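## Task

Set the roll of masking tape down on the desk. Release it and move the hand away afterwards. The robot must not tip over or end up leaning, or the task fails. The tape must stay on the desk without the robot holding it.

## Robot and tools

ROBOT. A wheeled cart with a head camera on a pan/tilt neck and two five-joint arms (left_arm, right_arm), each ending in a gripper with one fixed jaw and one swinging jaw and its own wrist camera. The cart is 0.53 m wide and spans x = -0.35 to 0.07 m. Arm pan axes sit at x = -0.060, y = +0.155 (left) and -0.155 (right); shoulders are 0.89 m high. Segments: upper arm 0.116, forearm 0.135, hand 0.162 m. A fixed-jaw tip reaches about 0.44 m from its pan axis at most, and no lower than 0.55 m above the floor. The base drives forward/back and turns in place only; it cannot strafe.

FRAMES. Base frame: origin on the floor between the drive wheels, x ahead, y left, z up. The reported left_hand and right_hand are the fixed-jaw tips in this frame; a held object sits beside the tip on the swinging-jaw side. Hand axes: z out along the fingers, y from swinging jaw toward fixed jaw. base_odometry is the base frame as it was at scene start, counted from wheel rotation (slip looks like motion); heading is positive leftward, -3.142 to 3.142.

execute_actions. Arguments: "actions", a list holding one action or none (empty = just report), and optional "cameras" (head_camera, left_wrist_camera, right_wrist_camera, or all; omitted = all; [] = none). An action may hold "base" and/or "joints", which start at the same time. "base" holds exactly one relative command: {"translate_m": d}, metres, -1.4 to 1.4, positive forward; or {"rotate_rad": d}, radians, -3.2 to 3.2, positive counter-clockwise from above. A base move is measured from where the last reported state placed the base. "joints" is a single dict of absolute joint-angle targets in radians keyed by name, covering both arms and the head. Ranges: head_pan_rad -3.2 to 3.2 (0 ahead, + left); head_tilt_rad -0.76 to 1.45 (0 level, + down); for each arm shoulder_pan -1.919 to 1.919, shoulder_lift -1.745 to 1.745, elbow_flex -1.69 to 1.58, wrist_flex -1.658 to 1.658, wrist_roll -2.743 to 2.841, gripper 0 to 1.919. Joints you omit keep chasing their previous target. A bad key or out-of-range value rejects the whole call. Each action ends by 15 s.

JOINT GEOMETRY. Pan 0 points left_arm leftward and right_arm rightward; positive pan turns either arm clockwise seen from above, so straight ahead is +1.571 (left) and -1.571 (right). With lift, elbow and wrist_flex all 0, the upper arm leans 0.24 rad outward from vertical and forearm and fingers are horizontal; positive bends downward, and the sum of the three is the finger angle below horizontal (1.571 = pointing down, possible only if the forearm is no more than 0.08 rad above level). wrist_roll -1.522: jaws close across the arm's plane, fixed jaw on the left looking outward; 1.619: fixed jaw on the right; 0.049: jaws close within the plane, fixed jaw below (level fingers) or toward the pan axis (fingers down). The hand body bulges about 0.08 m above level fingers when the fixed jaw is left, below when right, so over a desk keep it on the left. Jaw gap vs gripper angle: 0 → 0.003 m, 0.3 → 0.026, 0.6 → 0.049, 1 → 0.076, 1.919 → 0.106.

GRIPPING. Commanding the gripper below the contact angle squeezes; force peaks about 0.2 rad under contact, and going lower adds little and risks a motor trip. A jaw holding something reads "off_target"; "done" means empty or a feeble grip. Lift capacity per hand: about 0.4 kg fully extended, 0.7 kg within 0.28 m of the pan axis; two hands close in, about 1 kg.

STOWING. Stowed left_arm: pan -1.75, lift 0.05, elbow 1.35, wrist_flex -1.55, wrist_roll -1.52; right_arm identical but pan 1.75. Stowing in one step can jam a hand against the cart; instead set wrist_flex and wrist_roll first, then the other three. Leaving stow, don't move the wrists first. A turn in place with arms stowed needs 0.44 m of free radius. Turning or reversing right next to a desk can hook the cart's rear and topple the robot.

RESULTS. base_status and joint_status describe how the last accepted action ended: "done" (base: wheels turned the commanded amount, slip or not); "off_target" (stopped short, maybe still pushing: load, obstruction, or trip); "time_out" (target dropped, holds position). "joint command not followed" with a "cause:" line means a self-collision check refused that arm's targets (the gripper part still runs); those joints show "not_followed" and may be retried on later actions until you send passable targets. on_its_own lists uncommanded motion. "pictures" lists cameras in image order; changed calibrations are printed. If a call reports a stop, later motion calls in that reply are skipped. To stop a blocked joint straining, command its current reading.

SAG AND TRIPS. Loaded joints settle below target, more with reach or load; offset the next target by the observed sag. Hand positions may be off by a few cm. A joint stuck more than ~0.30 rad from target for ~2 s (thinking time counts) trips to 20 % torque silently; a loaded arm may then drop. Reset: once it stops moving, command 0.2 rad from the reading on the side away from the failed target (or 0.04 rad beyond the range end; for a jaw, the end). Holding loads warms motors: MOTOR HOT from 55 °C; at 70 °C an OVER-TEMPERATURE FAULT stops the arm, joints show "limit_stop_at_motor_heat" and must be re-sent.

OTHER TOOLS. wait {"seconds": 0–10} lets time pass and returns state/images. zoom_image {"camera", "region": [x0,y0,x1,y1]} enlarges part of that camera's latest full image (644x476, max 504x504 region). read_manual returns licence text only. finished_scene {"scene": n} closes the current scene irreversibly and reports success; the object must already rest on the desk, released, with the hand away.

AVOID. Drops, slips, slamming, hard pushes or pulls (pulling something ahead most easily tips the robot), and arms or hands striking or pressing each other. The sim keeps running while you think; loose objects may occasionally get nudged.

Each tool is called after "Request:" as name(argument=value, ...), one argument or row to a line, values as JSON.

## Session

I'll start by checking the robot's state and camera views.

Request:
execute_actions(
  actions=[],
)

Scene clock: 0.00 s.
base_odometry: x=+0.000 y=+0.000 heading=+0.000 (m, m, rad; odometry frame)
base_status: not commanded
joint_positions: head_pan_rad=+0.019 head_tilt_rad=+0.004 left_arm_shoulder_pan_rad=-1.719 left_arm_shoulder_lift_rad=+0.031 left_arm_elbow_flex_rad=+1.365 left_arm_wrist_flex_rad=-1.597 left_arm_wrist_roll_rad=-1.527 left_arm_gripper_rad=+1.920 right_arm_shoulder_pan_rad=+1.762 right_arm_shoulder_lift_rad=+0.022 right_arm_elbow_flex_rad=+1.347 right_arm_wrist_flex_rad=-1.584 right_arm_wrist_roll_rad=-1.498 right_arm_gripper_rad=+1.920
joint_status: not commanded
left_hand: x=-0.3039 y=+0.1108 z=+0.9054 quat_wxyz=(-0.059, -0.631, -0.045, +0.772) (m; base frame)
right_hand: x=-0.3069 y=-0.1150 z=+0.9087 quat_wxyz=(-0.084, +0.625, -0.052, -0.774) (m; base frame)
pictures: head_camera, left_wrist_camera, right_wrist_camera
Images, in order (width x height): head_camera 644x476, left_wrist_camera 644x476, right_wrist_camera 644x476.

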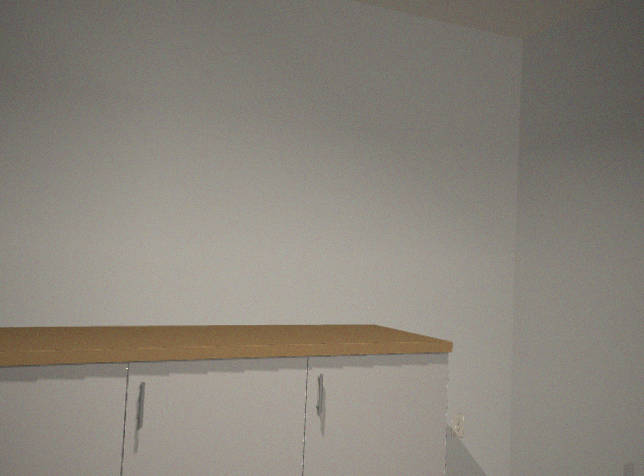

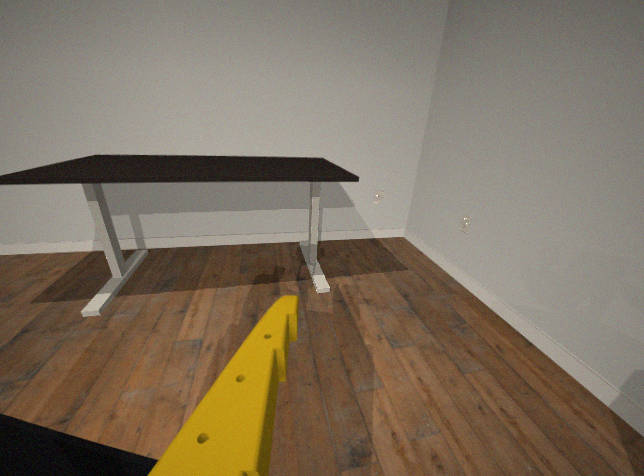

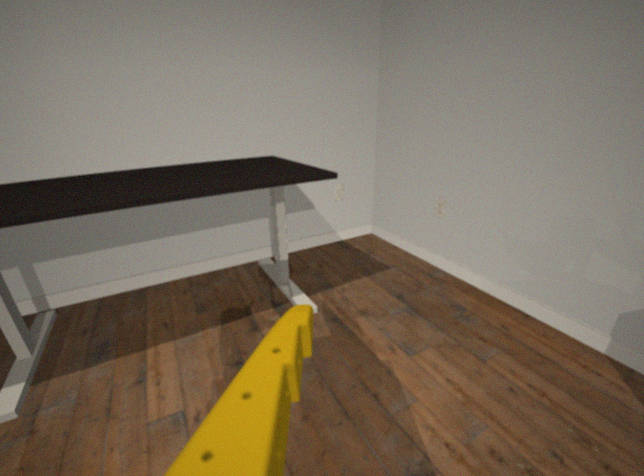

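Request:
execute_actions(
  actions=[
    {"joints": {"head_pan_rad": 0.7, "head_tilt_rad": 0.3}},
  ],
  cameras=["head_camera"],
)

Scene clock: 3.30 s.
base_odometry: x=+0.000 y=+0.000 heading=+0.000 (m, m, rad; odometry frame)
base_status: not commanded
joint_positions: head_pan_rad=+0.690 head_tilt_rad=+0.293 left_arm_shoulder_pan_rad=-1.719 left_arm_shoulder_lift_rad=+0.031 left_arm_elbow_flex_rad=+1.365 left_arm_wrist_flex_rad=-1.597 left_arm_wrist_roll_rad=-1.527 left_arm_gripper_rad=+1.920 right_arm_shoulder_pan_rad=+1.762 right_arm_shoulder_lift_rad=+0.022 right_arm_elbow_flex_rad=+1.347 right_arm_wrist_flex_rad=-1.584 right_arm_wrist_roll_rad=-1.498 right_arm_gripper_rad=+1.920
joint_status: all done
left_hand: x=-0.3039 y=+0.1108 z=+0.9054 quat_wxyz=(-0.059, -0.631, -0.045, +0.772) (m; base frame)
right_hand: x=-0.3069 y=-0.1150 z=+0.9087 quat_wxyz=(-0.084, +0.625, -0.052, -0.774) (m; base frame)
pictures: head_camera
camera_calibration (this result's frames):
head_camera: T_world_to_cam=[[0.610083, -0.790405, 0.0553038, -0.036015], [-0.156082, -0.188318, -0.969626, 1.15412], [0.776812, 0.582921, -0.238258, 0.302273], [0, 0, 0, 1]] pos_world=[-0.0326985, 0.0126744, 1.19308]
Images, in order (width x height): head_camera 644x476.

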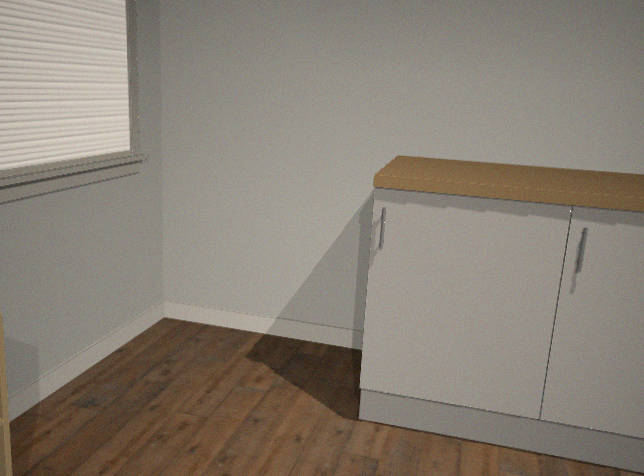

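Request:
execute_actions(
  actions=[
    {"joints": {"head_pan_rad": 1.5, "head_tilt_rad": 0.3}},
  ],
  cameras=["head_camera"],
)

Scene clock: 5.97 s.
base_odometry: x=+0.000 y=+0.000 heading=+0.000 (m, m, rad; odometry frame)
base_status: not commanded
joint_positions: head_pan_rad=+1.490 head_tilt_rad=+0.293 left_arm_shoulder_pan_rad=-1.719 left_arm_shoulder_lift_rad=+0.031 left_arm_elbow_flex_rad=+1.365 left_arm_wrist_flex_rad=-1.597 left_arm_wrist_roll_rad=-1.527 left_arm_gripper_rad=+1.920 right_arm_shoulder_pan_rad=+1.762 right_arm_shoulder_lift_rad=+0.022 right_arm_elbow_flex_rad=+1.347 right_arm_wrist_flex_rad=-1.584 right_arm_wrist_roll_rad=-1.498 right_arm_gripper_rad=+1.920
joint_status: all done
left_hand: x=-0.3039 y=+0.1108 z=+0.9054 quat_wxyz=(-0.059, -0.631, -0.045, +0.772) (m; base frame)
right_hand: x=-0.3069 y=-0.1150 z=+0.9087 quat_wxyz=(-0.084, +0.625, -0.052, -0.774) (m; base frame)
pictures: head_camera
camera_calibration (this result's frames):
head_camera: T_world_to_cam=[[0.992051, -0.113031, 0.0553045, -0.0180633], [0.0263459, -0.243189, -0.969621, 1.16269], [0.123046, 0.963371, -0.238278, 0.271569], [0, 0, 0, 1]] pos_world=[-0.046128, 0.0190905, 1.19308]
Images, in order (width x height): head_camera 644x476.

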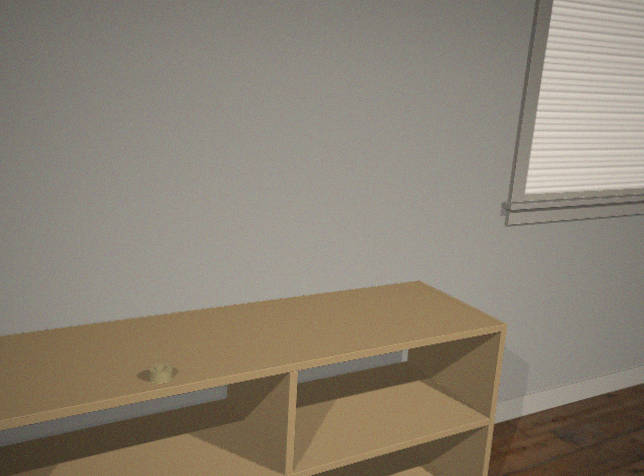

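Request:
zoom_image(
  camera="head_camera",
  region=[100, 330, 220, 420],
)

Request:
execute_actions(
  actions=[
    {"joints": {"head_pan_rad": 1.85, "head_tilt_rad": 0.6}},
  ],
  cameras=["head_camera"],
)

Region (100, 330, 220, 420) of head_camera's 644x476 image, scaled by 4.200; it fills the top 378 rows of this view, and the rest is white.

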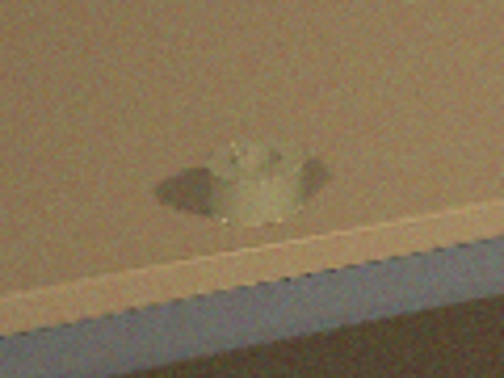

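Scene clock: 9.63 s.
base_odometry: x=+0.000 y=+0.000 heading=+0.000 (m, m, rad; odometry frame)
base_status: not commanded
joint_positions: head_pan_rad=+1.840 head_tilt_rad=+0.594 left_arm_shoulder_pan_rad=-1.719 left_arm_shoulder_lift_rad=+0.031 left_arm_elbow_flex_rad=+1.365 left_arm_wrist_flex_rad=-1.597 left_arm_wrist_roll_rad=-1.527 left_arm_gripper_rad=+1.920 right_arm_shoulder_pan_rad=+1.762 right_arm_shoulder_lift_rad=+0.022 right_arm_elbow_flex_rad=+1.347 right_arm_wrist_flex_rad=-1.584 right_arm_wrist_roll_rad=-1.498 right_arm_gripper_rad=+1.920
joint_status: all done
left_hand: x=-0.3039 y=+0.1108 z=+0.9054 quat_wxyz=(-0.059, -0.631, -0.045, +0.772) (m; base frame)
right_hand: x=-0.3069 y=-0.1150 z=+0.9087 quat_wxyz=(-0.084, +0.625, -0.052, -0.774) (m; base frame)
pictures: head_camera
camera_calibration (this result's frames):
head_camera: T_world_to_cam=[[0.96591, 0.251223, 0.0624841, -0.0275556], [0.181755, -0.486233, -0.854718, 1.03774], [-0.184343, 0.836937, -0.515319, 0.575995], [0, 0, 0, 1]] pos_world=[-0.0558178, 0.0294346, 1.18552]
Images, in order (width x height): head_camera 644x476.

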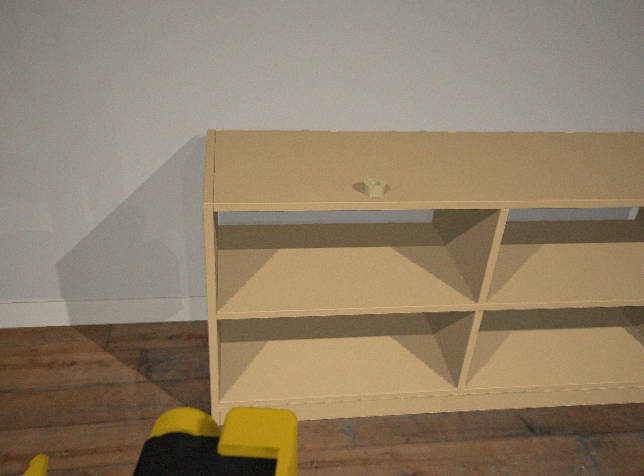

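Request:
zoom_image(
  camera="head_camera",
  region=[180, 110, 460, 320],
)

Request:
zoom_image(
  camera="head_camera",
  region=[180, 300, 644, 476],
)

Region (180, 110, 460, 320) of head_camera's 644x476 image, scaled by 1.800; it fills the top 378 rows of this view, and the rest is white.

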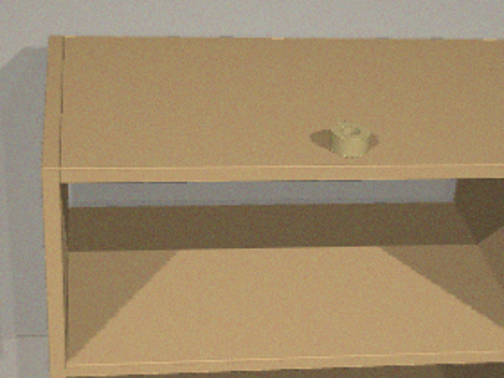

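Region (180, 300, 644, 476) of head_camera's 644x476 image, scaled by 1.086; it fills the top 191 rows of this view, and the rest is white.

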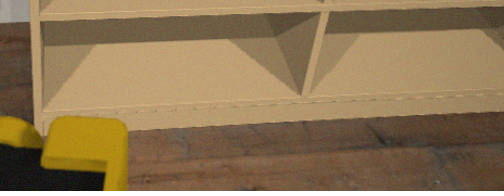

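Request:
execute_actions(
  actions=[
    {"base": {"rotate_rad": 1.87}, "joints": {"head_pan_rad": -0.1, "head_tilt_rad": 0.55, "right_arm_shoulder_pan_rad": -1.0, "right_arm_shoulder_lift_rad": 0.0, "right_arm_elbow_flex_rad": 1.2}},
  ],
  cameras=["head_camera", "right_wrist_camera"],
)

Scene clock: 55.50 s.
base_odometry: x=-0.001 y=+0.000 heading=+1.869 (m, m, rad; odometry frame)
base_status: done
joint_positions: head_pan_rad=-0.090 head_tilt_rad=+0.564 left_arm_shoulder_pan_rad=-1.719 left_arm_shoulder_lift_rad=+0.031 left_arm_elbow_flex_rad=+1.365 left_arm_wrist_flex_rad=-1.597 left_arm_wrist_roll_rad=-1.527 left_arm_gripper_rad=+1.920 right_arm_shoulder_pan_rad=-0.990 right_arm_shoulder_lift_rad=+0.022 right_arm_elbow_flex_rad=+1.224 right_arm_wrist_flex_rad=-1.584 right_arm_wrist_roll_rad=-1.498 right_arm_gripper_rad=+1.920
joint_status: all done
left_hand: x=-0.3039 y=+0.1108 z=+0.9054 quat_wxyz=(-0.059, -0.631, -0.045, +0.772) (m; base frame)
right_hand: x=+0.1620 y=-0.2915 z=+0.9326 quat_wxyz=(+0.779, +0.159, +0.556, -0.243) (m; base frame)
pictures: head_camera, right_wrist_camera
camera_calibration (this result's frames):
head_camera: T_world_to_cam=[[-0.106264, -0.992402, 0.0620122, -0.0774047], [-0.493218, -0.00154524, -0.869904, 1.0235], [0.863391, -0.123025, -0.489307, 0.595299], [0, 0, 0, 1]] pos_world=[-0.0173938, -0.00199853, 1.18643]
right_wrist_camera: T_world_to_cam=[[-0.51259, -0.858625, 0.00381772, -0.176437], [-0.222009, 0.128239, -0.966575, 0.99536], [0.829436, -0.496304, -0.256356, 0.0336644], [0, 0, 0, 1]] pos_world=[0.102617, -0.262429, 0.971394]
Images, in order (width x height): head_camera 644x476, right_wrist_camera 644x476.

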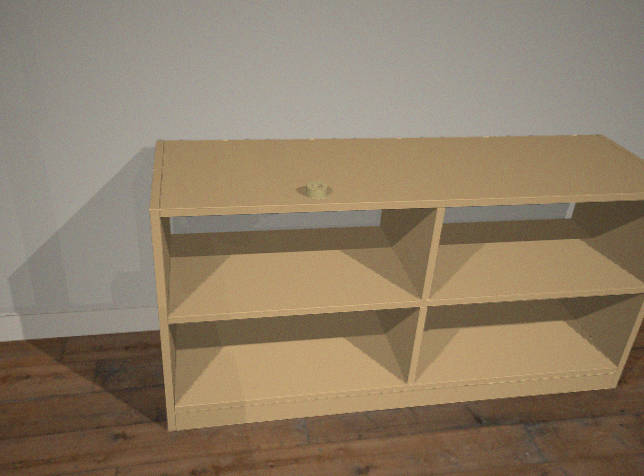

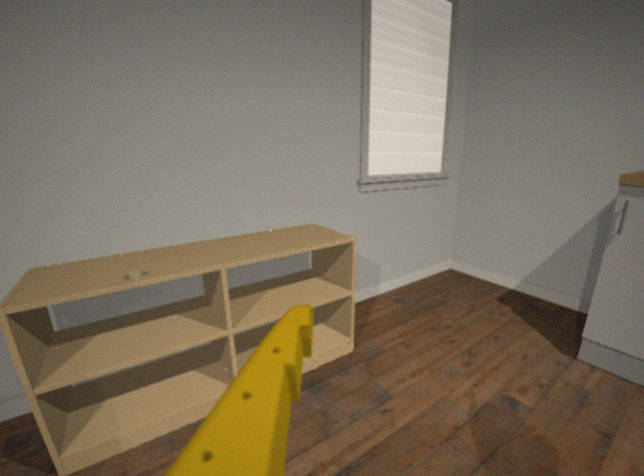

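Request:
zoom_image(
  camera="head_camera",
  region=[270, 160, 370, 230],
)

Region (270, 160, 370, 230) of head_camera's 644x476 image, scaled by 5.040; it fills the top 353 rows of this view, and the rest is white.

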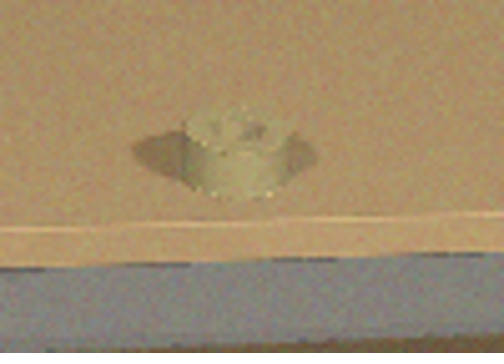

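Request:
execute_actions(
  actions=[
    {"base": {"translate_m": 0.8}, "joints": {"head_pan_rad": -0.3, "head_tilt_rad": 0.95, "right_arm_shoulder_pan_rad": -1.0, "right_arm_shoulder_lift_rad": 0.7, "right_arm_elbow_flex_rad": 0.13, "right_arm_wrist_flex_rad": 0.41, "right_arm_wrist_roll_rad": -1.522, "right_arm_gripper_rad": 1.1}},
  ],
  cameras=["head_camera", "right_wrist_camera"],
)

Scene clock: 104.93 s.
base_odometry: x=-0.237 y=+0.764 heading=+1.869 (m, m, rad; odometry frame)
base_status: done
joint_positions: head_pan_rad=-0.290 head_tilt_rad=+0.945 left_arm_shoulder_pan_rad=-1.719 left_arm_shoulder_lift_rad=+0.031 left_arm_elbow_flex_rad=+1.365 left_arm_wrist_flex_rad=-1.597 left_arm_wrist_roll_rad=-1.527 left_arm_gripper_rad=+1.920 right_arm_shoulder_pan_rad=-0.991 right_arm_shoulder_lift_rad=+0.711 right_arm_elbow_flex_rad=+0.158 right_arm_wrist_flex_rad=+0.407 right_arm_wrist_roll_rad=-1.515 right_arm_gripper_rad=+1.106
joint_status: all done
left_hand: x=-0.3039 y=+0.1108 z=+0.9054 quat_wxyz=(-0.059, -0.631, -0.045, +0.772) (m; base frame)
right_hand: x=+0.1639 y=-0.2923 z=+0.7078 quat_wxyz=(+0.141, +0.279, +0.949, -0.043) (m; base frame)
pictures: head_camera, right_wrist_camera
camera_calibration (this result's frames):
head_camera: T_world_to_cam=[[-0.278064, -0.958446, 0.0637373, -0.0874649], [-0.759994, 0.178939, -0.624811, 0.728856], [0.587443, -0.222178, -0.77817, 0.914811], [0, 0, 0, 1]] pos_world=[-0.00779292, -0.0110008, 1.17285]
right_wrist_camera: T_world_to_cam=[[-0.558728, -0.827972, -0.0478003, -0.122201], [-0.799334, 0.522245, 0.297195, 0.0939615], [-0.221106, 0.20426, -0.95362, 0.844506], [0, 0, 0, 1]] pos_world=[0.193554, -0.322749, 0.771571]
Images, in order (width x height): head_camera 644x476, right_wrist_camera 644x476.

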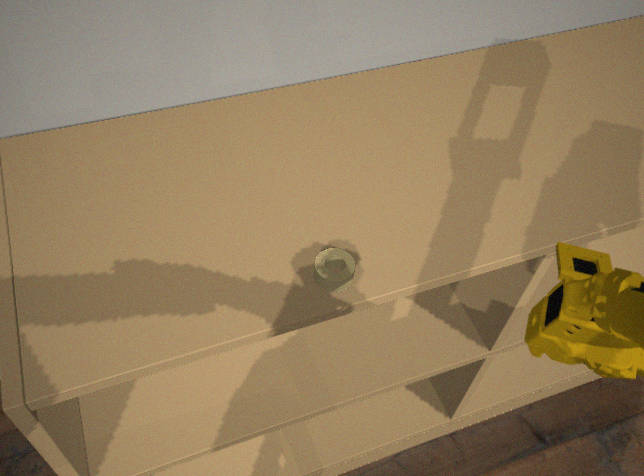

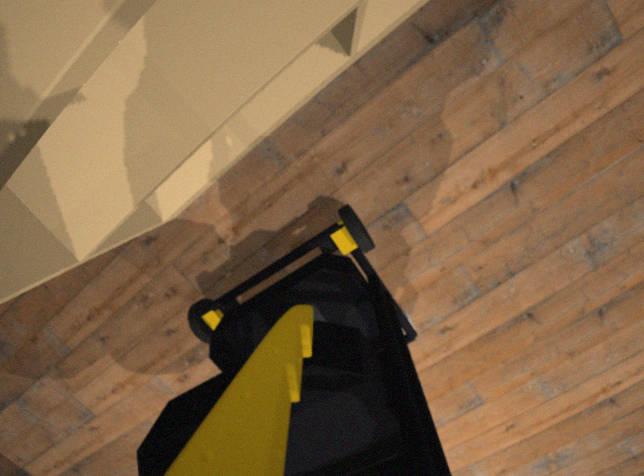

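Request:
zoom_image(
  camera="head_camera",
  region=[270, 220, 400, 320],
)

Region (270, 220, 400, 320) of head_camera's 644x476 image, scaled by 3.877; it fills the top 388 rows of this view, and the rest is white.

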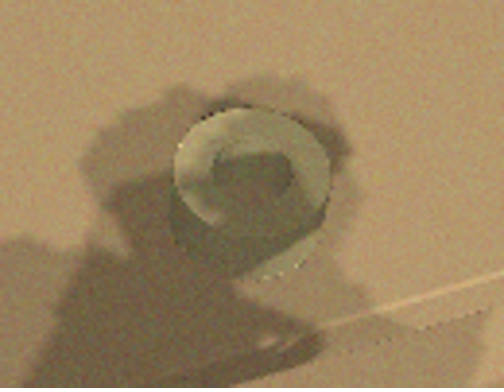

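Request:
zoom_image(
  camera="head_camera",
  region=[300, 230, 644, 476],
)

Region (300, 230, 644, 476) of head_camera's 644x476 image, scaled by 1.465; it fills the top 360 rows of this view, and the rest is white.

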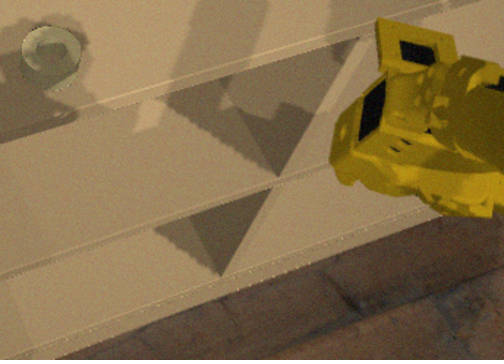

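Request:
execute_actions(
  actions=[
    {"base": {"translate_m": 0.17}, "joints": {"head_pan_rad": -0.6, "head_tilt_rad": 1.15, "right_arm_shoulder_pan_rad": -1.65, "right_arm_shoulder_lift_rad": 0.605, "right_arm_elbow_flex_rad": 0.14, "right_arm_wrist_flex_rad": 0.62, "right_arm_wrist_roll_rad": -1.522, "right_arm_gripper_rad": 1.1}},
  ],
  cameras=["head_camera", "right_wrist_camera"],
)

Scene clock: 146.30 s.
base_odometry: x=-0.287 y=+0.927 heading=+1.868 (m, m, rad; odometry frame)
base_status: done
joint_positions: head_pan_rad=-0.590 head_tilt_rad=+1.145 left_arm_shoulder_pan_rad=-1.719 left_arm_shoulder_lift_rad=+0.031 left_arm_elbow_flex_rad=+1.365 left_arm_wrist_flex_rad=-1.597 left_arm_wrist_roll_rad=-1.527 left_arm_gripper_rad=+1.920 right_arm_shoulder_pan_rad=-1.639 right_arm_shoulder_lift_rad=+0.655 right_arm_elbow_flex_rad=+0.158 right_arm_wrist_flex_rad=+0.615 right_arm_wrist_roll_rad=-1.515 right_arm_gripper_rad=+1.106
joint_status: all done
left_hand: x=-0.3039 y=+0.1108 z=+0.9054 quat_wxyz=(-0.059, -0.631, -0.045, +0.772) (m; base frame)
right_hand: x=+0.1792 y=-0.1310 z=+0.7128 quat_wxyz=(+0.072, -0.038, +0.997, +0.002) (m; base frame)
pictures: head_camera, right_wrist_camera
camera_calibration (this result's frames):
head_camera: T_world_to_cam=[[-0.538511, -0.840412, 0.0609418, -0.0964883], [-0.763454, 0.456034, -0.457352, 0.535948], [0.356573, -0.292815, -0.887195, 1.02945], [0, 0, 0, 1]] pos_world=[-0.00986121, -0.0240623, 1.16432]
right_wrist_camera: T_world_to_cam=[[0.0465779, -0.997896, -0.0451095, -0.112514], [-0.89675, -0.0616664, 0.43822, -0.139128], [-0.44008, 0.0200406, -0.897735, 0.795031], [0, 0, 0, 1]] pos_world=[0.230355, -0.13679, 0.769621]
Images, in order (width x height): head_camera 644x476, right_wrist_camera 644x476.

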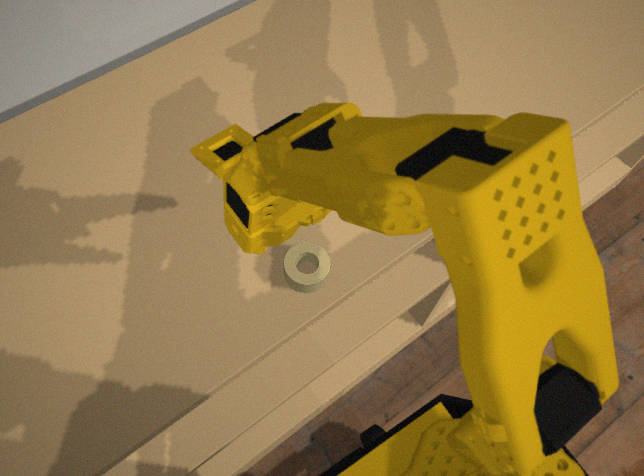

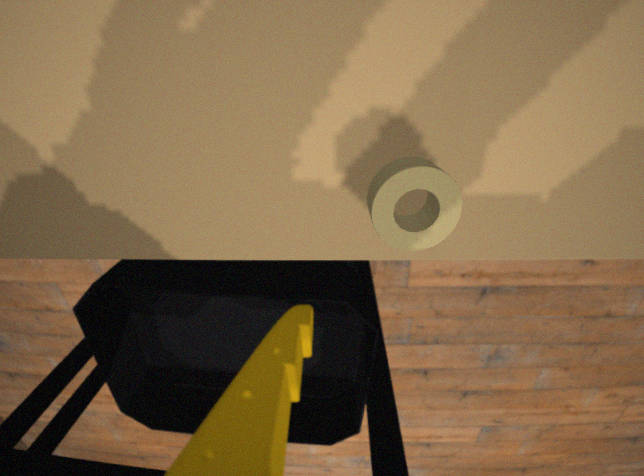

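Request:
zoom_image(
  camera="right_wrist_camera",
  region=[280, 130, 500, 330],
)

Region (280, 130, 500, 330) of right_wrist_camera's 644x476 image, scaled by 2.291; it fills the top 458 rows of this view, and the rest is white.

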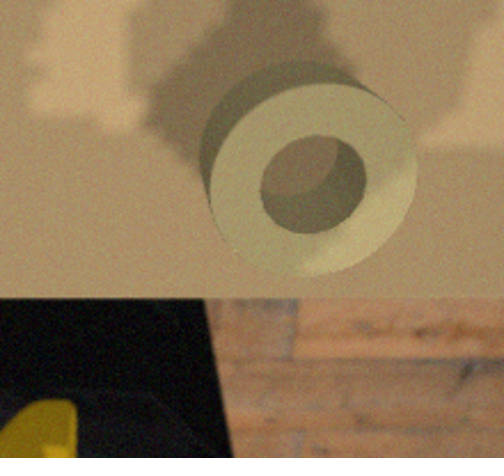

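Request:
execute_actions(
  actions=[
    {"joints": {"right_arm_shoulder_pan_rad": -1.551, "right_arm_shoulder_lift_rad": 1.01, "right_arm_elbow_flex_rad": -0.075, "right_arm_wrist_flex_rad": 0.445, "right_arm_wrist_roll_rad": -1.522, "right_arm_gripper_rad": 1.1}},
  ],
  cameras=["head_camera", "right_wrist_camera"],
)

Scene clock: 180.63 s.
base_odometry: x=-0.287 y=+0.927 heading=+1.868 (m, m, rad; odometry frame)
base_status: not commanded
joint_positions: head_pan_rad=-0.590 head_tilt_rad=+1.145 left_arm_shoulder_pan_rad=-1.719 left_arm_shoulder_lift_rad=+0.031 left_arm_elbow_flex_rad=+1.365 left_arm_wrist_flex_rad=-1.597 left_arm_wrist_roll_rad=-1.527 left_arm_gripper_rad=+1.920 right_arm_shoulder_pan_rad=-1.562 right_arm_shoulder_lift_rad=+1.020 right_arm_elbow_flex_rad=-0.051 right_arm_wrist_flex_rad=+0.453 right_arm_wrist_roll_rad=-1.515 right_arm_gripper_rad=+1.106
joint_status: all done
left_hand: x=-0.3039 y=+0.1108 z=+0.9054 quat_wxyz=(-0.059, -0.631, -0.045, +0.772) (m; base frame)
right_hand: x=+0.1850 y=-0.1494 z=+0.6619 quat_wxyz=(+0.074, +0.001, +0.997, -0.001) (m; base frame)
pictures: head_camera, right_wrist_camera
camera_calibration (this result's frames):
head_camera: T_world_to_cam=[[-0.538511, -0.840412, 0.0609418, -0.0964883], [-0.763454, 0.456034, -0.457352, 0.535948], [0.356573, -0.292816, -0.887195, 1.02945], [0, 0, 0, 1]] pos_world=[-0.00986122, -0.0240623, 1.16432]
right_wrist_camera: T_world_to_cam=[[-0.0298138, -0.998533, -0.0452067, -0.119383], [-0.900846, 0.00724498, 0.434079, -0.0989719], [-0.433114, 0.0536658, -0.89974, 0.757258], [0, 0, 0, 1]] pos_world=[0.235261, -0.15913, 0.7189]
Images, in order (width x height): head_camera 644x476, right_wrist_camera 644x476.

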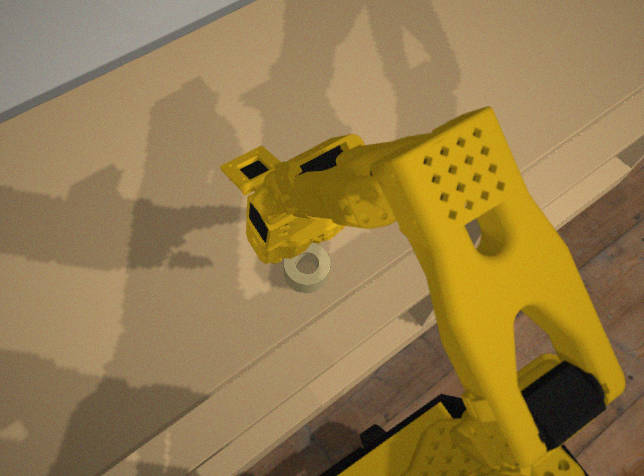

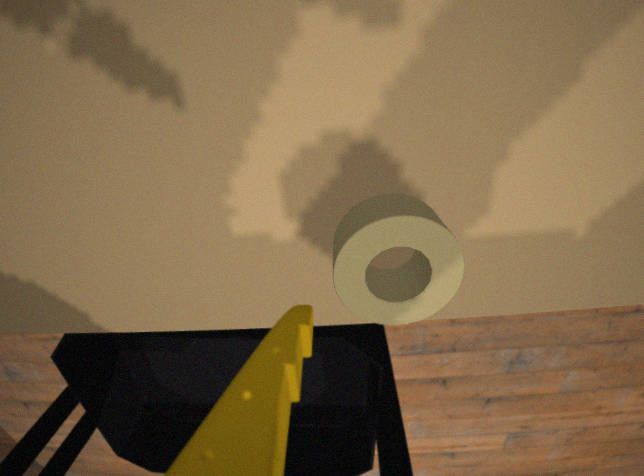

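Request:
zoom_image(
  camera="right_wrist_camera",
  region=[270, 180, 490, 380],
)

Region (270, 180, 490, 380) of right_wrist_camera's 644x476 image, scaled by 2.291; it fills the top 458 rows of this view, and the rest is white.

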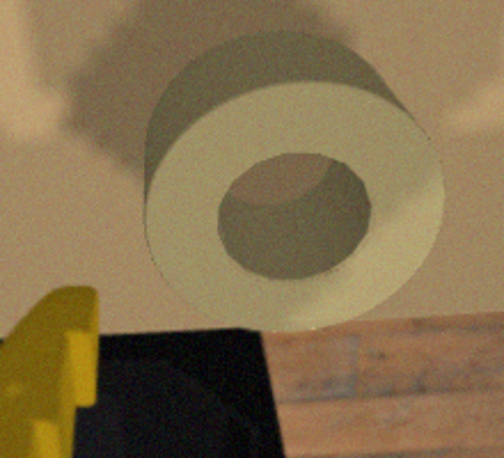

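Request:
execute_actions(
  actions=[
    {"joints": {"right_arm_shoulder_pan_rad": -1.586, "right_arm_shoulder_lift_rad": 1.322, "right_arm_elbow_flex_rad": -0.306, "right_arm_wrist_flex_rad": 0.372, "right_arm_wrist_roll_rad": -1.522, "right_arm_gripper_rad": 1.1}},
  ],
  cameras=["head_camera", "right_wrist_camera"],
)

Scene clock: 210.40 s.
base_odometry: x=-0.287 y=+0.927 heading=+1.868 (m, m, rad; odometry frame)
base_status: not commanded
joint_positions: head_pan_rad=-0.590 head_tilt_rad=+1.145 left_arm_shoulder_pan_rad=-1.719 left_arm_shoulder_lift_rad=+0.031 left_arm_elbow_flex_rad=+1.365 left_arm_wrist_flex_rad=-1.597 left_arm_wrist_roll_rad=-1.527 left_arm_gripper_rad=+1.920 right_arm_shoulder_pan_rad=-1.574 right_arm_shoulder_lift_rad=+1.332 right_arm_elbow_flex_rad=-0.283 right_arm_wrist_flex_rad=+0.380 right_arm_wrist_roll_rad=-1.515 right_arm_gripper_rad=+1.106
joint_status: all done
left_hand: x=-0.3039 y=+0.1108 z=+0.9054 quat_wxyz=(-0.059, -0.631, -0.045, +0.772) (m; base frame)
right_hand: x=+0.1805 y=-0.1464 z=+0.6201 quat_wxyz=(+0.071, -0.005, +0.997, +0.000) (m; base frame)
pictures: head_camera, right_wrist_camera
camera_calibration (this result's frames):
head_camera: T_world_to_cam=[[-0.538511, -0.840412, 0.0609418, -0.0964883], [-0.763454, 0.456034, -0.457352, 0.535948], [0.356572, -0.292815, -0.887195, 1.02945], [0, 0, 0, 1]] pos_world=[-0.00986121, -0.0240623, 1.16432]
right_wrist_camera: T_world_to_cam=[[-0.017835, -0.998824, -0.0450769, -0.120706], [-0.898186, -0.00380106, 0.439598, -0.0904654], [-0.439253, 0.0483277, -0.897063, 0.7162], [0, 0, 0, 1]] pos_world=[0.231186, -0.155521, 0.676804]
Images, in order (width x height): head_camera 644x476, right_wrist_camera 644x476.

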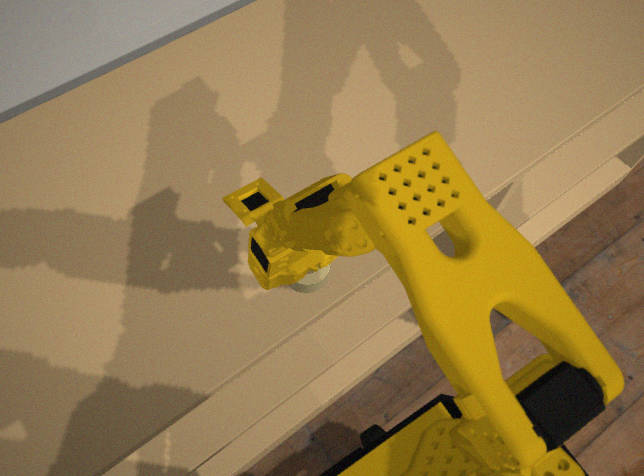

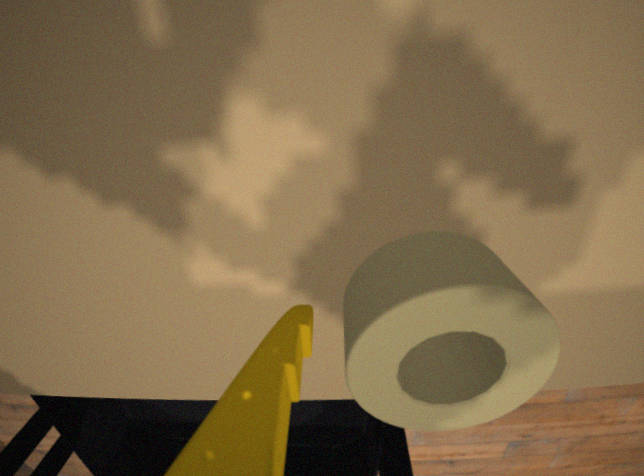

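Request:
execute_actions(
  actions=[
    {"joints": {"right_arm_gripper_rad": 0.4}},
  ],
  cameras=["head_camera", "right_wrist_camera"],
)

Scene clock: 220.90 s.
base_odometry: x=-0.287 y=+0.927 heading=+1.868 (m, m, rad; odometry frame)
base_status: not commanded
joint_positions: head_pan_rad=-0.590 head_tilt_rad=+1.145 left_arm_shoulder_pan_rad=-1.719 left_arm_shoulder_lift_rad=+0.031 left_arm_elbow_flex_rad=+1.365 left_arm_wrist_flex_rad=-1.597 left_arm_wrist_roll_rad=-1.527 left_arm_gripper_rad=+1.920 right_arm_shoulder_pan_rad=-1.574 right_arm_shoulder_lift_rad=+1.332 right_arm_elbow_flex_rad=-0.283 right_arm_wrist_flex_rad=+0.380 right_arm_wrist_roll_rad=-1.515 right_arm_gripper_rad=+0.540
joint_status: right_arm_gripper_rad off_target (ended at +0.540, target +0.400)
left_hand: x=-0.3039 y=+0.1108 z=+0.9054 quat_wxyz=(-0.059, -0.631, -0.045, +0.772) (m; base frame)
right_hand: x=+0.1805 y=-0.1464 z=+0.6201 quat_wxyz=(+0.071, -0.005, +0.997, +0.000) (m; base frame)
pictures: head_camera, right_wrist_camera
camera_calibration (this result's frames):
head_camera: T_world_to_cam=[[-0.538511, -0.840412, 0.0609418, -0.0964883], [-0.763454, 0.456034, -0.457352, 0.535948], [0.356572, -0.292816, -0.887195, 1.02945], [0, 0, 0, 1]] pos_world=[-0.00986122, -0.0240623, 1.16432]
right_wrist_camera: T_world_to_cam=[[-0.017835, -0.998824, -0.0450769, -0.120706], [-0.898186, -0.00380106, 0.439598, -0.0904654], [-0.439253, 0.0483277, -0.897063, 0.7162], [0, 0, 0, 1]] pos_world=[0.231186, -0.155521, 0.676804]
Images, in order (width x height): head_camera 644x476, right_wrist_camera 644x476.

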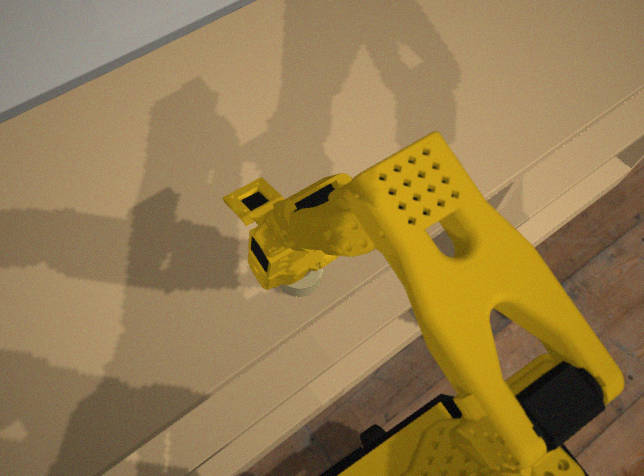

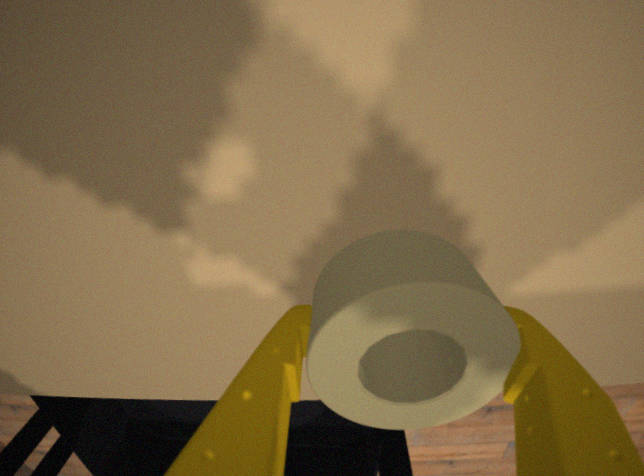

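Request:
execute_actions(
  actions=[
    {"joints": {"right_arm_shoulder_lift_rad": 0.6, "right_arm_elbow_flex_rad": 0.14, "right_arm_wrist_flex_rad": 0.63, "right_arm_gripper_rad": 0.36, "head_pan_rad": -0.5, "head_tilt_rad": 1.0}},
  ],
  cameras=["head_camera", "right_wrist_camera"],
)

Scene clock: 258.70 s.
base_odometry: x=-0.287 y=+0.927 heading=+1.868 (m, m, rad; odometry frame)
base_status: not commanded
joint_positions: head_pan_rad=-0.510 head_tilt_rad=+1.015 left_arm_shoulder_pan_rad=-1.719 left_arm_shoulder_lift_rad=+0.031 left_arm_elbow_flex_rad=+1.365 left_arm_wrist_flex_rad=-1.597 left_arm_wrist_roll_rad=-1.527 left_arm_gripper_rad=+1.920 right_arm_shoulder_pan_rad=-1.574 right_arm_shoulder_lift_rad=+0.654 right_arm_elbow_flex_rad=+0.141 right_arm_wrist_flex_rad=+0.625 right_arm_wrist_roll_rad=-1.515 right_arm_gripper_rad=+0.536
joint_status: right_arm_gripper_rad off_target (ended at +0.536, target +0.360); the others done
left_hand: x=-0.3039 y=+0.1108 z=+0.9054 quat_wxyz=(-0.059, -0.631, -0.045, +0.772) (m; base frame)
right_hand: x=+0.1831 y=-0.1464 z=+0.7149 quat_wxyz=(+0.075, -0.005, +0.997, +0.000) (m; base frame)
pictures: head_camera, right_wrist_camera
camera_calibration (this result's frames):
head_camera: T_world_to_cam=[[-0.476612, -0.87685, 0.0630457, -0.0960006], [-0.739109, 0.360848, -0.568776, 0.665341], [0.475981, -0.317683, -0.820073, 0.957803], [0, 0, 0, 1]] pos_world=[-0.00989118, -0.0199875, 1.16995]
right_wrist_camera: T_world_to_cam=[[-0.0174192, -0.998823, -0.045271, -0.116311], [-0.902194, -0.00381492, 0.431313, -0.12312], [-0.430978, 0.0483563, -0.901066, 0.803802], [0, 0, 0, 1]] pos_world=[0.233317, -0.155513, 0.772117]
Images, in order (width x height): head_camera 644x476, right_wrist_camera 644x476.

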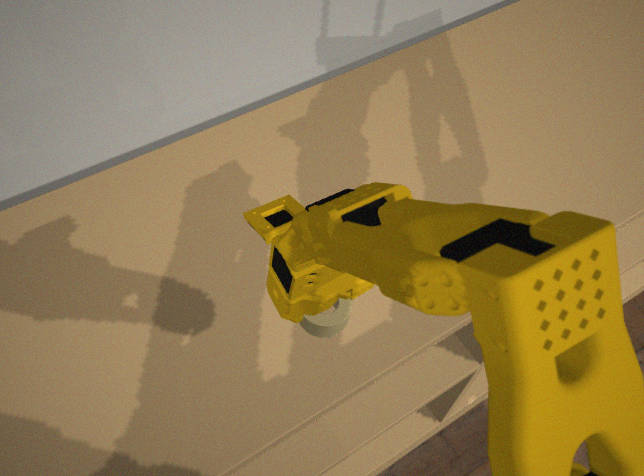

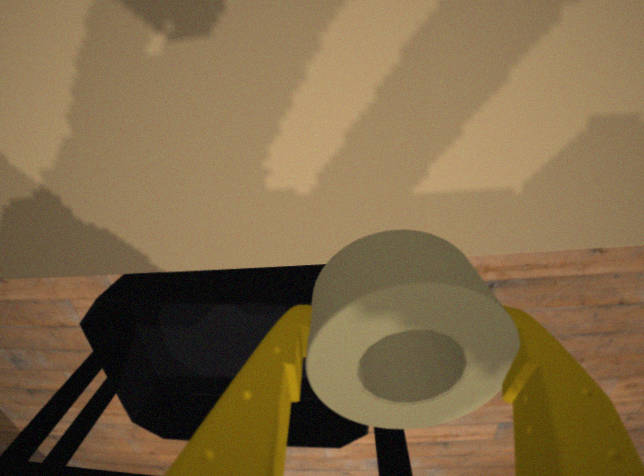

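Request:
execute_actions(
  actions=[
    {"base": {"translate_m": -0.45}, "joints": {"right_arm_shoulder_lift_rad": 0.16, "right_arm_elbow_flex_rad": -0.265, "right_arm_wrist_flex_rad": 1.475, "right_arm_gripper_rad": 0.36, "head_pan_rad": 1.8, "head_tilt_rad": 0.4}},
  ],
  cameras=["head_camera", "right_wrist_camera"],
)

Scene clock: 263.83 s.
base_odometry: x=-0.155 y=+0.497 heading=+1.867 (m, m, rad; odometry frame)
base_status: done
joint_positions: head_pan_rad=+1.790 head_tilt_rad=+0.413 left_arm_shoulder_pan_rad=-1.719 left_arm_shoulder_lift_rad=+0.031 left_arm_elbow_flex_rad=+1.365 left_arm_wrist_flex_rad=-1.597 left_arm_wrist_roll_rad=-1.527 left_arm_gripper_rad=+1.920 right_arm_shoulder_pan_rad=-1.574 right_arm_shoulder_lift_rad=+0.209 right_arm_elbow_flex_rad=-0.229 right_arm_wrist_flex_rad=+1.470 right_arm_wrist_roll_rad=-1.515 right_arm_gripper_rad=+0.536
joint_status: right_arm_gripper_rad off_target (ended at +0.536, target +0.360); the others done
left_hand: x=-0.3039 y=+0.1108 z=+0.9054 quat_wxyz=(-0.059, -0.631, -0.045, +0.772) (m; base frame)
right_hand: x=+0.1748 y=-0.1465 z=+0.8468 quat_wxyz=(+0.060, -0.005, +0.998, +0.000) (m; base frame)
pictures: head_camera, right_wrist_camera
camera_calibration (this result's frames):
head_camera: T_world_to_cam=[[0.979605, 0.192128, 0.0588212, -0.022696], [0.122075, -0.336561, -0.933715, 1.12586], [-0.159596, 0.921853, -0.353151, 0.390503], [0, 0, 0, 1]] pos_world=[-0.0528834, 0.0232951, 1.19048]
right_wrist_camera: T_world_to_cam=[[-0.0187981, -0.998828, -0.0446094, -0.110836], [-0.888539, -0.00376771, 0.458785, -0.213089], [-0.458415, 0.0482615, -0.887427, 0.912267], [0, 0, 0, 1]] pos_world=[0.226776, -0.155536, 0.902388]
Images, in order (width x height): head_camera 644x476, right_wrist_camera 644x476.

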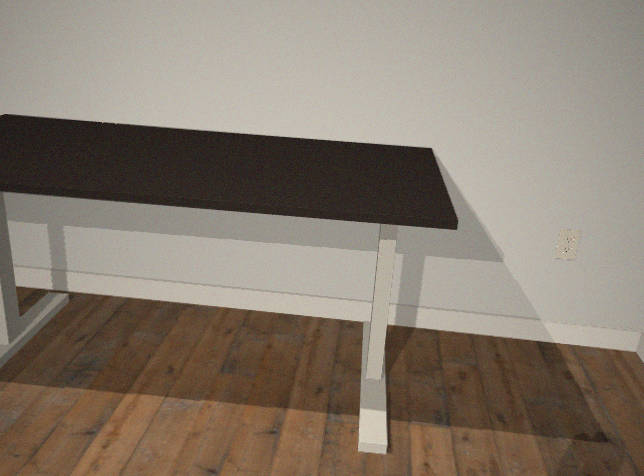

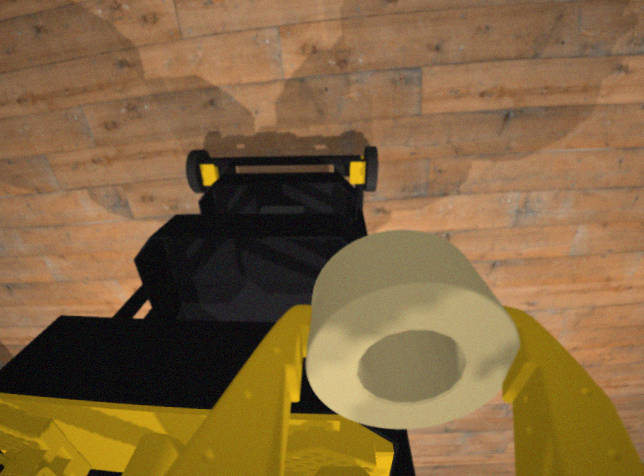

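Request:
execute_actions(
  actions=[
    {"base": {"rotate_rad": 1.88}, "joints": {"right_arm_gripper_rad": 0.36, "head_pan_rad": -0.1, "head_tilt_rad": 0.45}},
  ],
  cameras=["head_camera"],
)

Request:
execute_actions(
  actions=[
    {"base": {"translate_m": 0.95}, "joints": {"right_arm_gripper_rad": 0.36, "head_pan_rad": -0.1, "head_tilt_rad": 0.85}},
  ],
  cameras=["head_camera", "right_wrist_camera"],
)

Scene clock: 289.10 s.
base_odometry: x=-0.154 y=+0.496 heading=-2.537 (m, m, rad; odometry frame)
base_status: done
joint_positions: head_pan_rad=-0.090 head_tilt_rad=+0.444 left_arm_shoulder_pan_rad=-1.719 left_arm_shoulder_lift_rad=+0.031 left_arm_elbow_flex_rad=+1.365 left_arm_wrist_flex_rad=-1.597 left_arm_wrist_roll_rad=-1.527 left_arm_gripper_rad=+1.920 right_arm_shoulder_pan_rad=-1.576 right_arm_shoulder_lift_rad=+0.209 right_arm_elbow_flex_rad=-0.229 right_arm_wrist_flex_rad=+1.470 right_arm_wrist_roll_rad=-1.515 right_arm_gripper_rad=+0.536
joint_status: right_arm_gripper_rad off_target (ended at +0.536, target +0.360); the others done
left_hand: x=-0.3039 y=+0.1108 z=+0.9054 quat_wxyz=(-0.059, -0.631, -0.045, +0.772) (m; base frame)
right_hand: x=+0.1748 y=-0.1461 z=+0.8468 quat_wxyz=(+0.060, -0.006, +0.998, +0.000) (m; base frame)
pictures: head_camera
camera_calibration (this result's frames):
head_camera: T_world_to_cam=[[-0.113556, -0.991744, 0.0595697, -0.0749361], [-0.38563, -0.0112607, -0.922585, 1.08919], [0.915639, -0.127736, -0.381167, 0.473286], [0, 0, 0, 1]] pos_world=[-0.0218451, -0.00159651, 1.18973]
Images, in order (width x height): head_camera 644x476.

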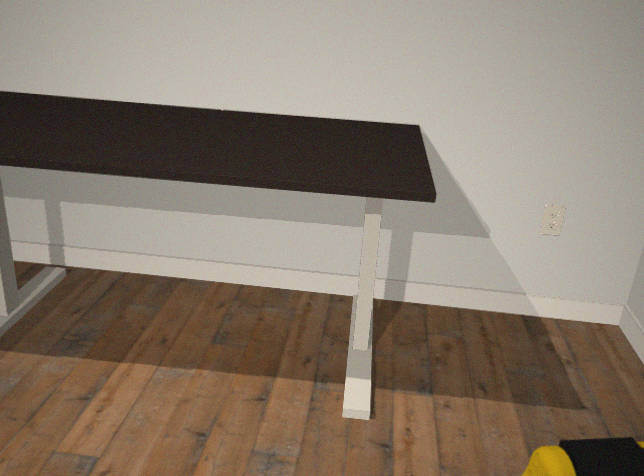

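Scene clock: 294.77 s.
base_odometry: x=-0.936 y=-0.045 heading=-2.538 (m, m, rad; odometry frame)
base_status: done
joint_positions: head_pan_rad=-0.090 head_tilt_rad=+0.845 left_arm_shoulder_pan_rad=-1.719 left_arm_shoulder_lift_rad=+0.031 left_arm_elbow_flex_rad=+1.365 left_arm_wrist_flex_rad=-1.597 left_arm_wrist_roll_rad=-1.527 left_arm_gripper_rad=+1.920 right_arm_shoulder_pan_rad=-1.576 right_arm_shoulder_lift_rad=+0.209 right_arm_elbow_flex_rad=-0.229 right_arm_wrist_flex_rad=+1.470 right_arm_wrist_roll_rad=-1.515 right_arm_gripper_rad=+0.536
joint_status: right_arm_gripper_rad off_target (ended at +0.536, target +0.360); the others done
left_hand: x=-0.3039 y=+0.1108 z=+0.9054 quat_wxyz=(-0.059, -0.631, -0.045, +0.772) (m; base frame)
right_hand: x=+0.1748 y=-0.1461 z=+0.8468 quat_wxyz=(+0.060, -0.006, +0.998, +0.000) (m; base frame)
pictures: head_camera, right_wrist_camera
camera_calibration (this result's frames):
head_camera: T_world_to_cam=[[-0.0884958, -0.994007, 0.0641836, -0.0790688], [-0.714277, 0.0184167, -0.699621, 0.817111], [0.694246, -0.107758, -0.711626, 0.843238], [0, 0, 0, 1]] pos_world=[-0.00876837, -0.00277748, 1.17681]
right_wrist_camera: T_world_to_cam=[[-0.0172659, -0.998855, -0.0446094, -0.110748], [-0.888533, -0.00513071, 0.458785, -0.213299], [-0.458489, 0.0475582, -0.887427, 0.912154], [0, 0, 0, 1]] pos_world=[0.226776, -0.155096, 0.902388]
Images, in order (width x height): head_camera 644x476, right_wrist_camera 644x476.

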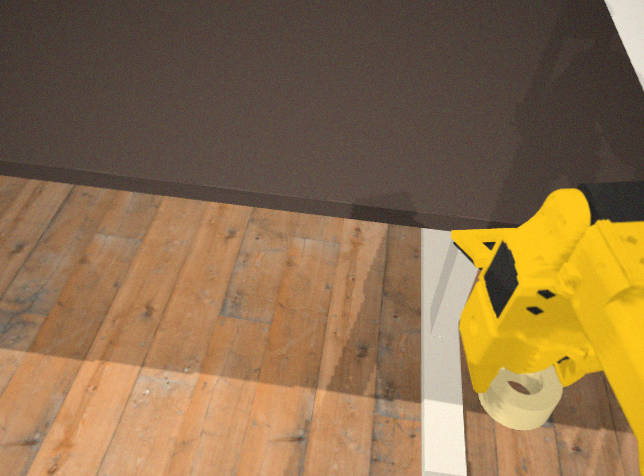

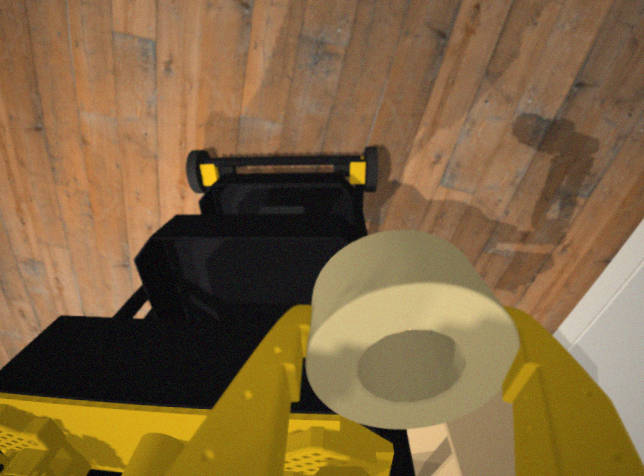

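Request:
zoom_image(
  camera="head_camera",
  region=[0, 130, 504, 280],
)

Request:
zoom_image(
  camera="head_camera",
  region=[200, 160, 360, 240],
)

Region (0, 130, 504, 280) of head_camera's 644x476 image, scaled by 1.000; it fills the top 150 rows of this view, and the rest is white.

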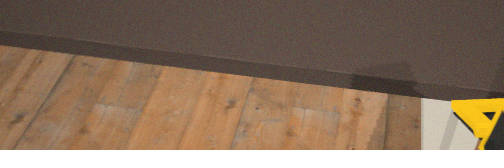

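Region (200, 160, 360, 240) of head_camera's 644x476 image, scaled by 3.150.

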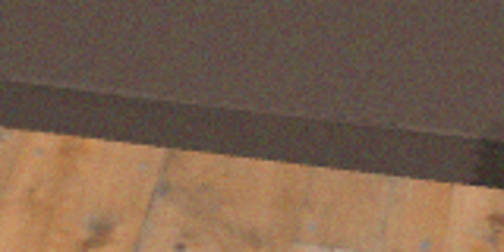

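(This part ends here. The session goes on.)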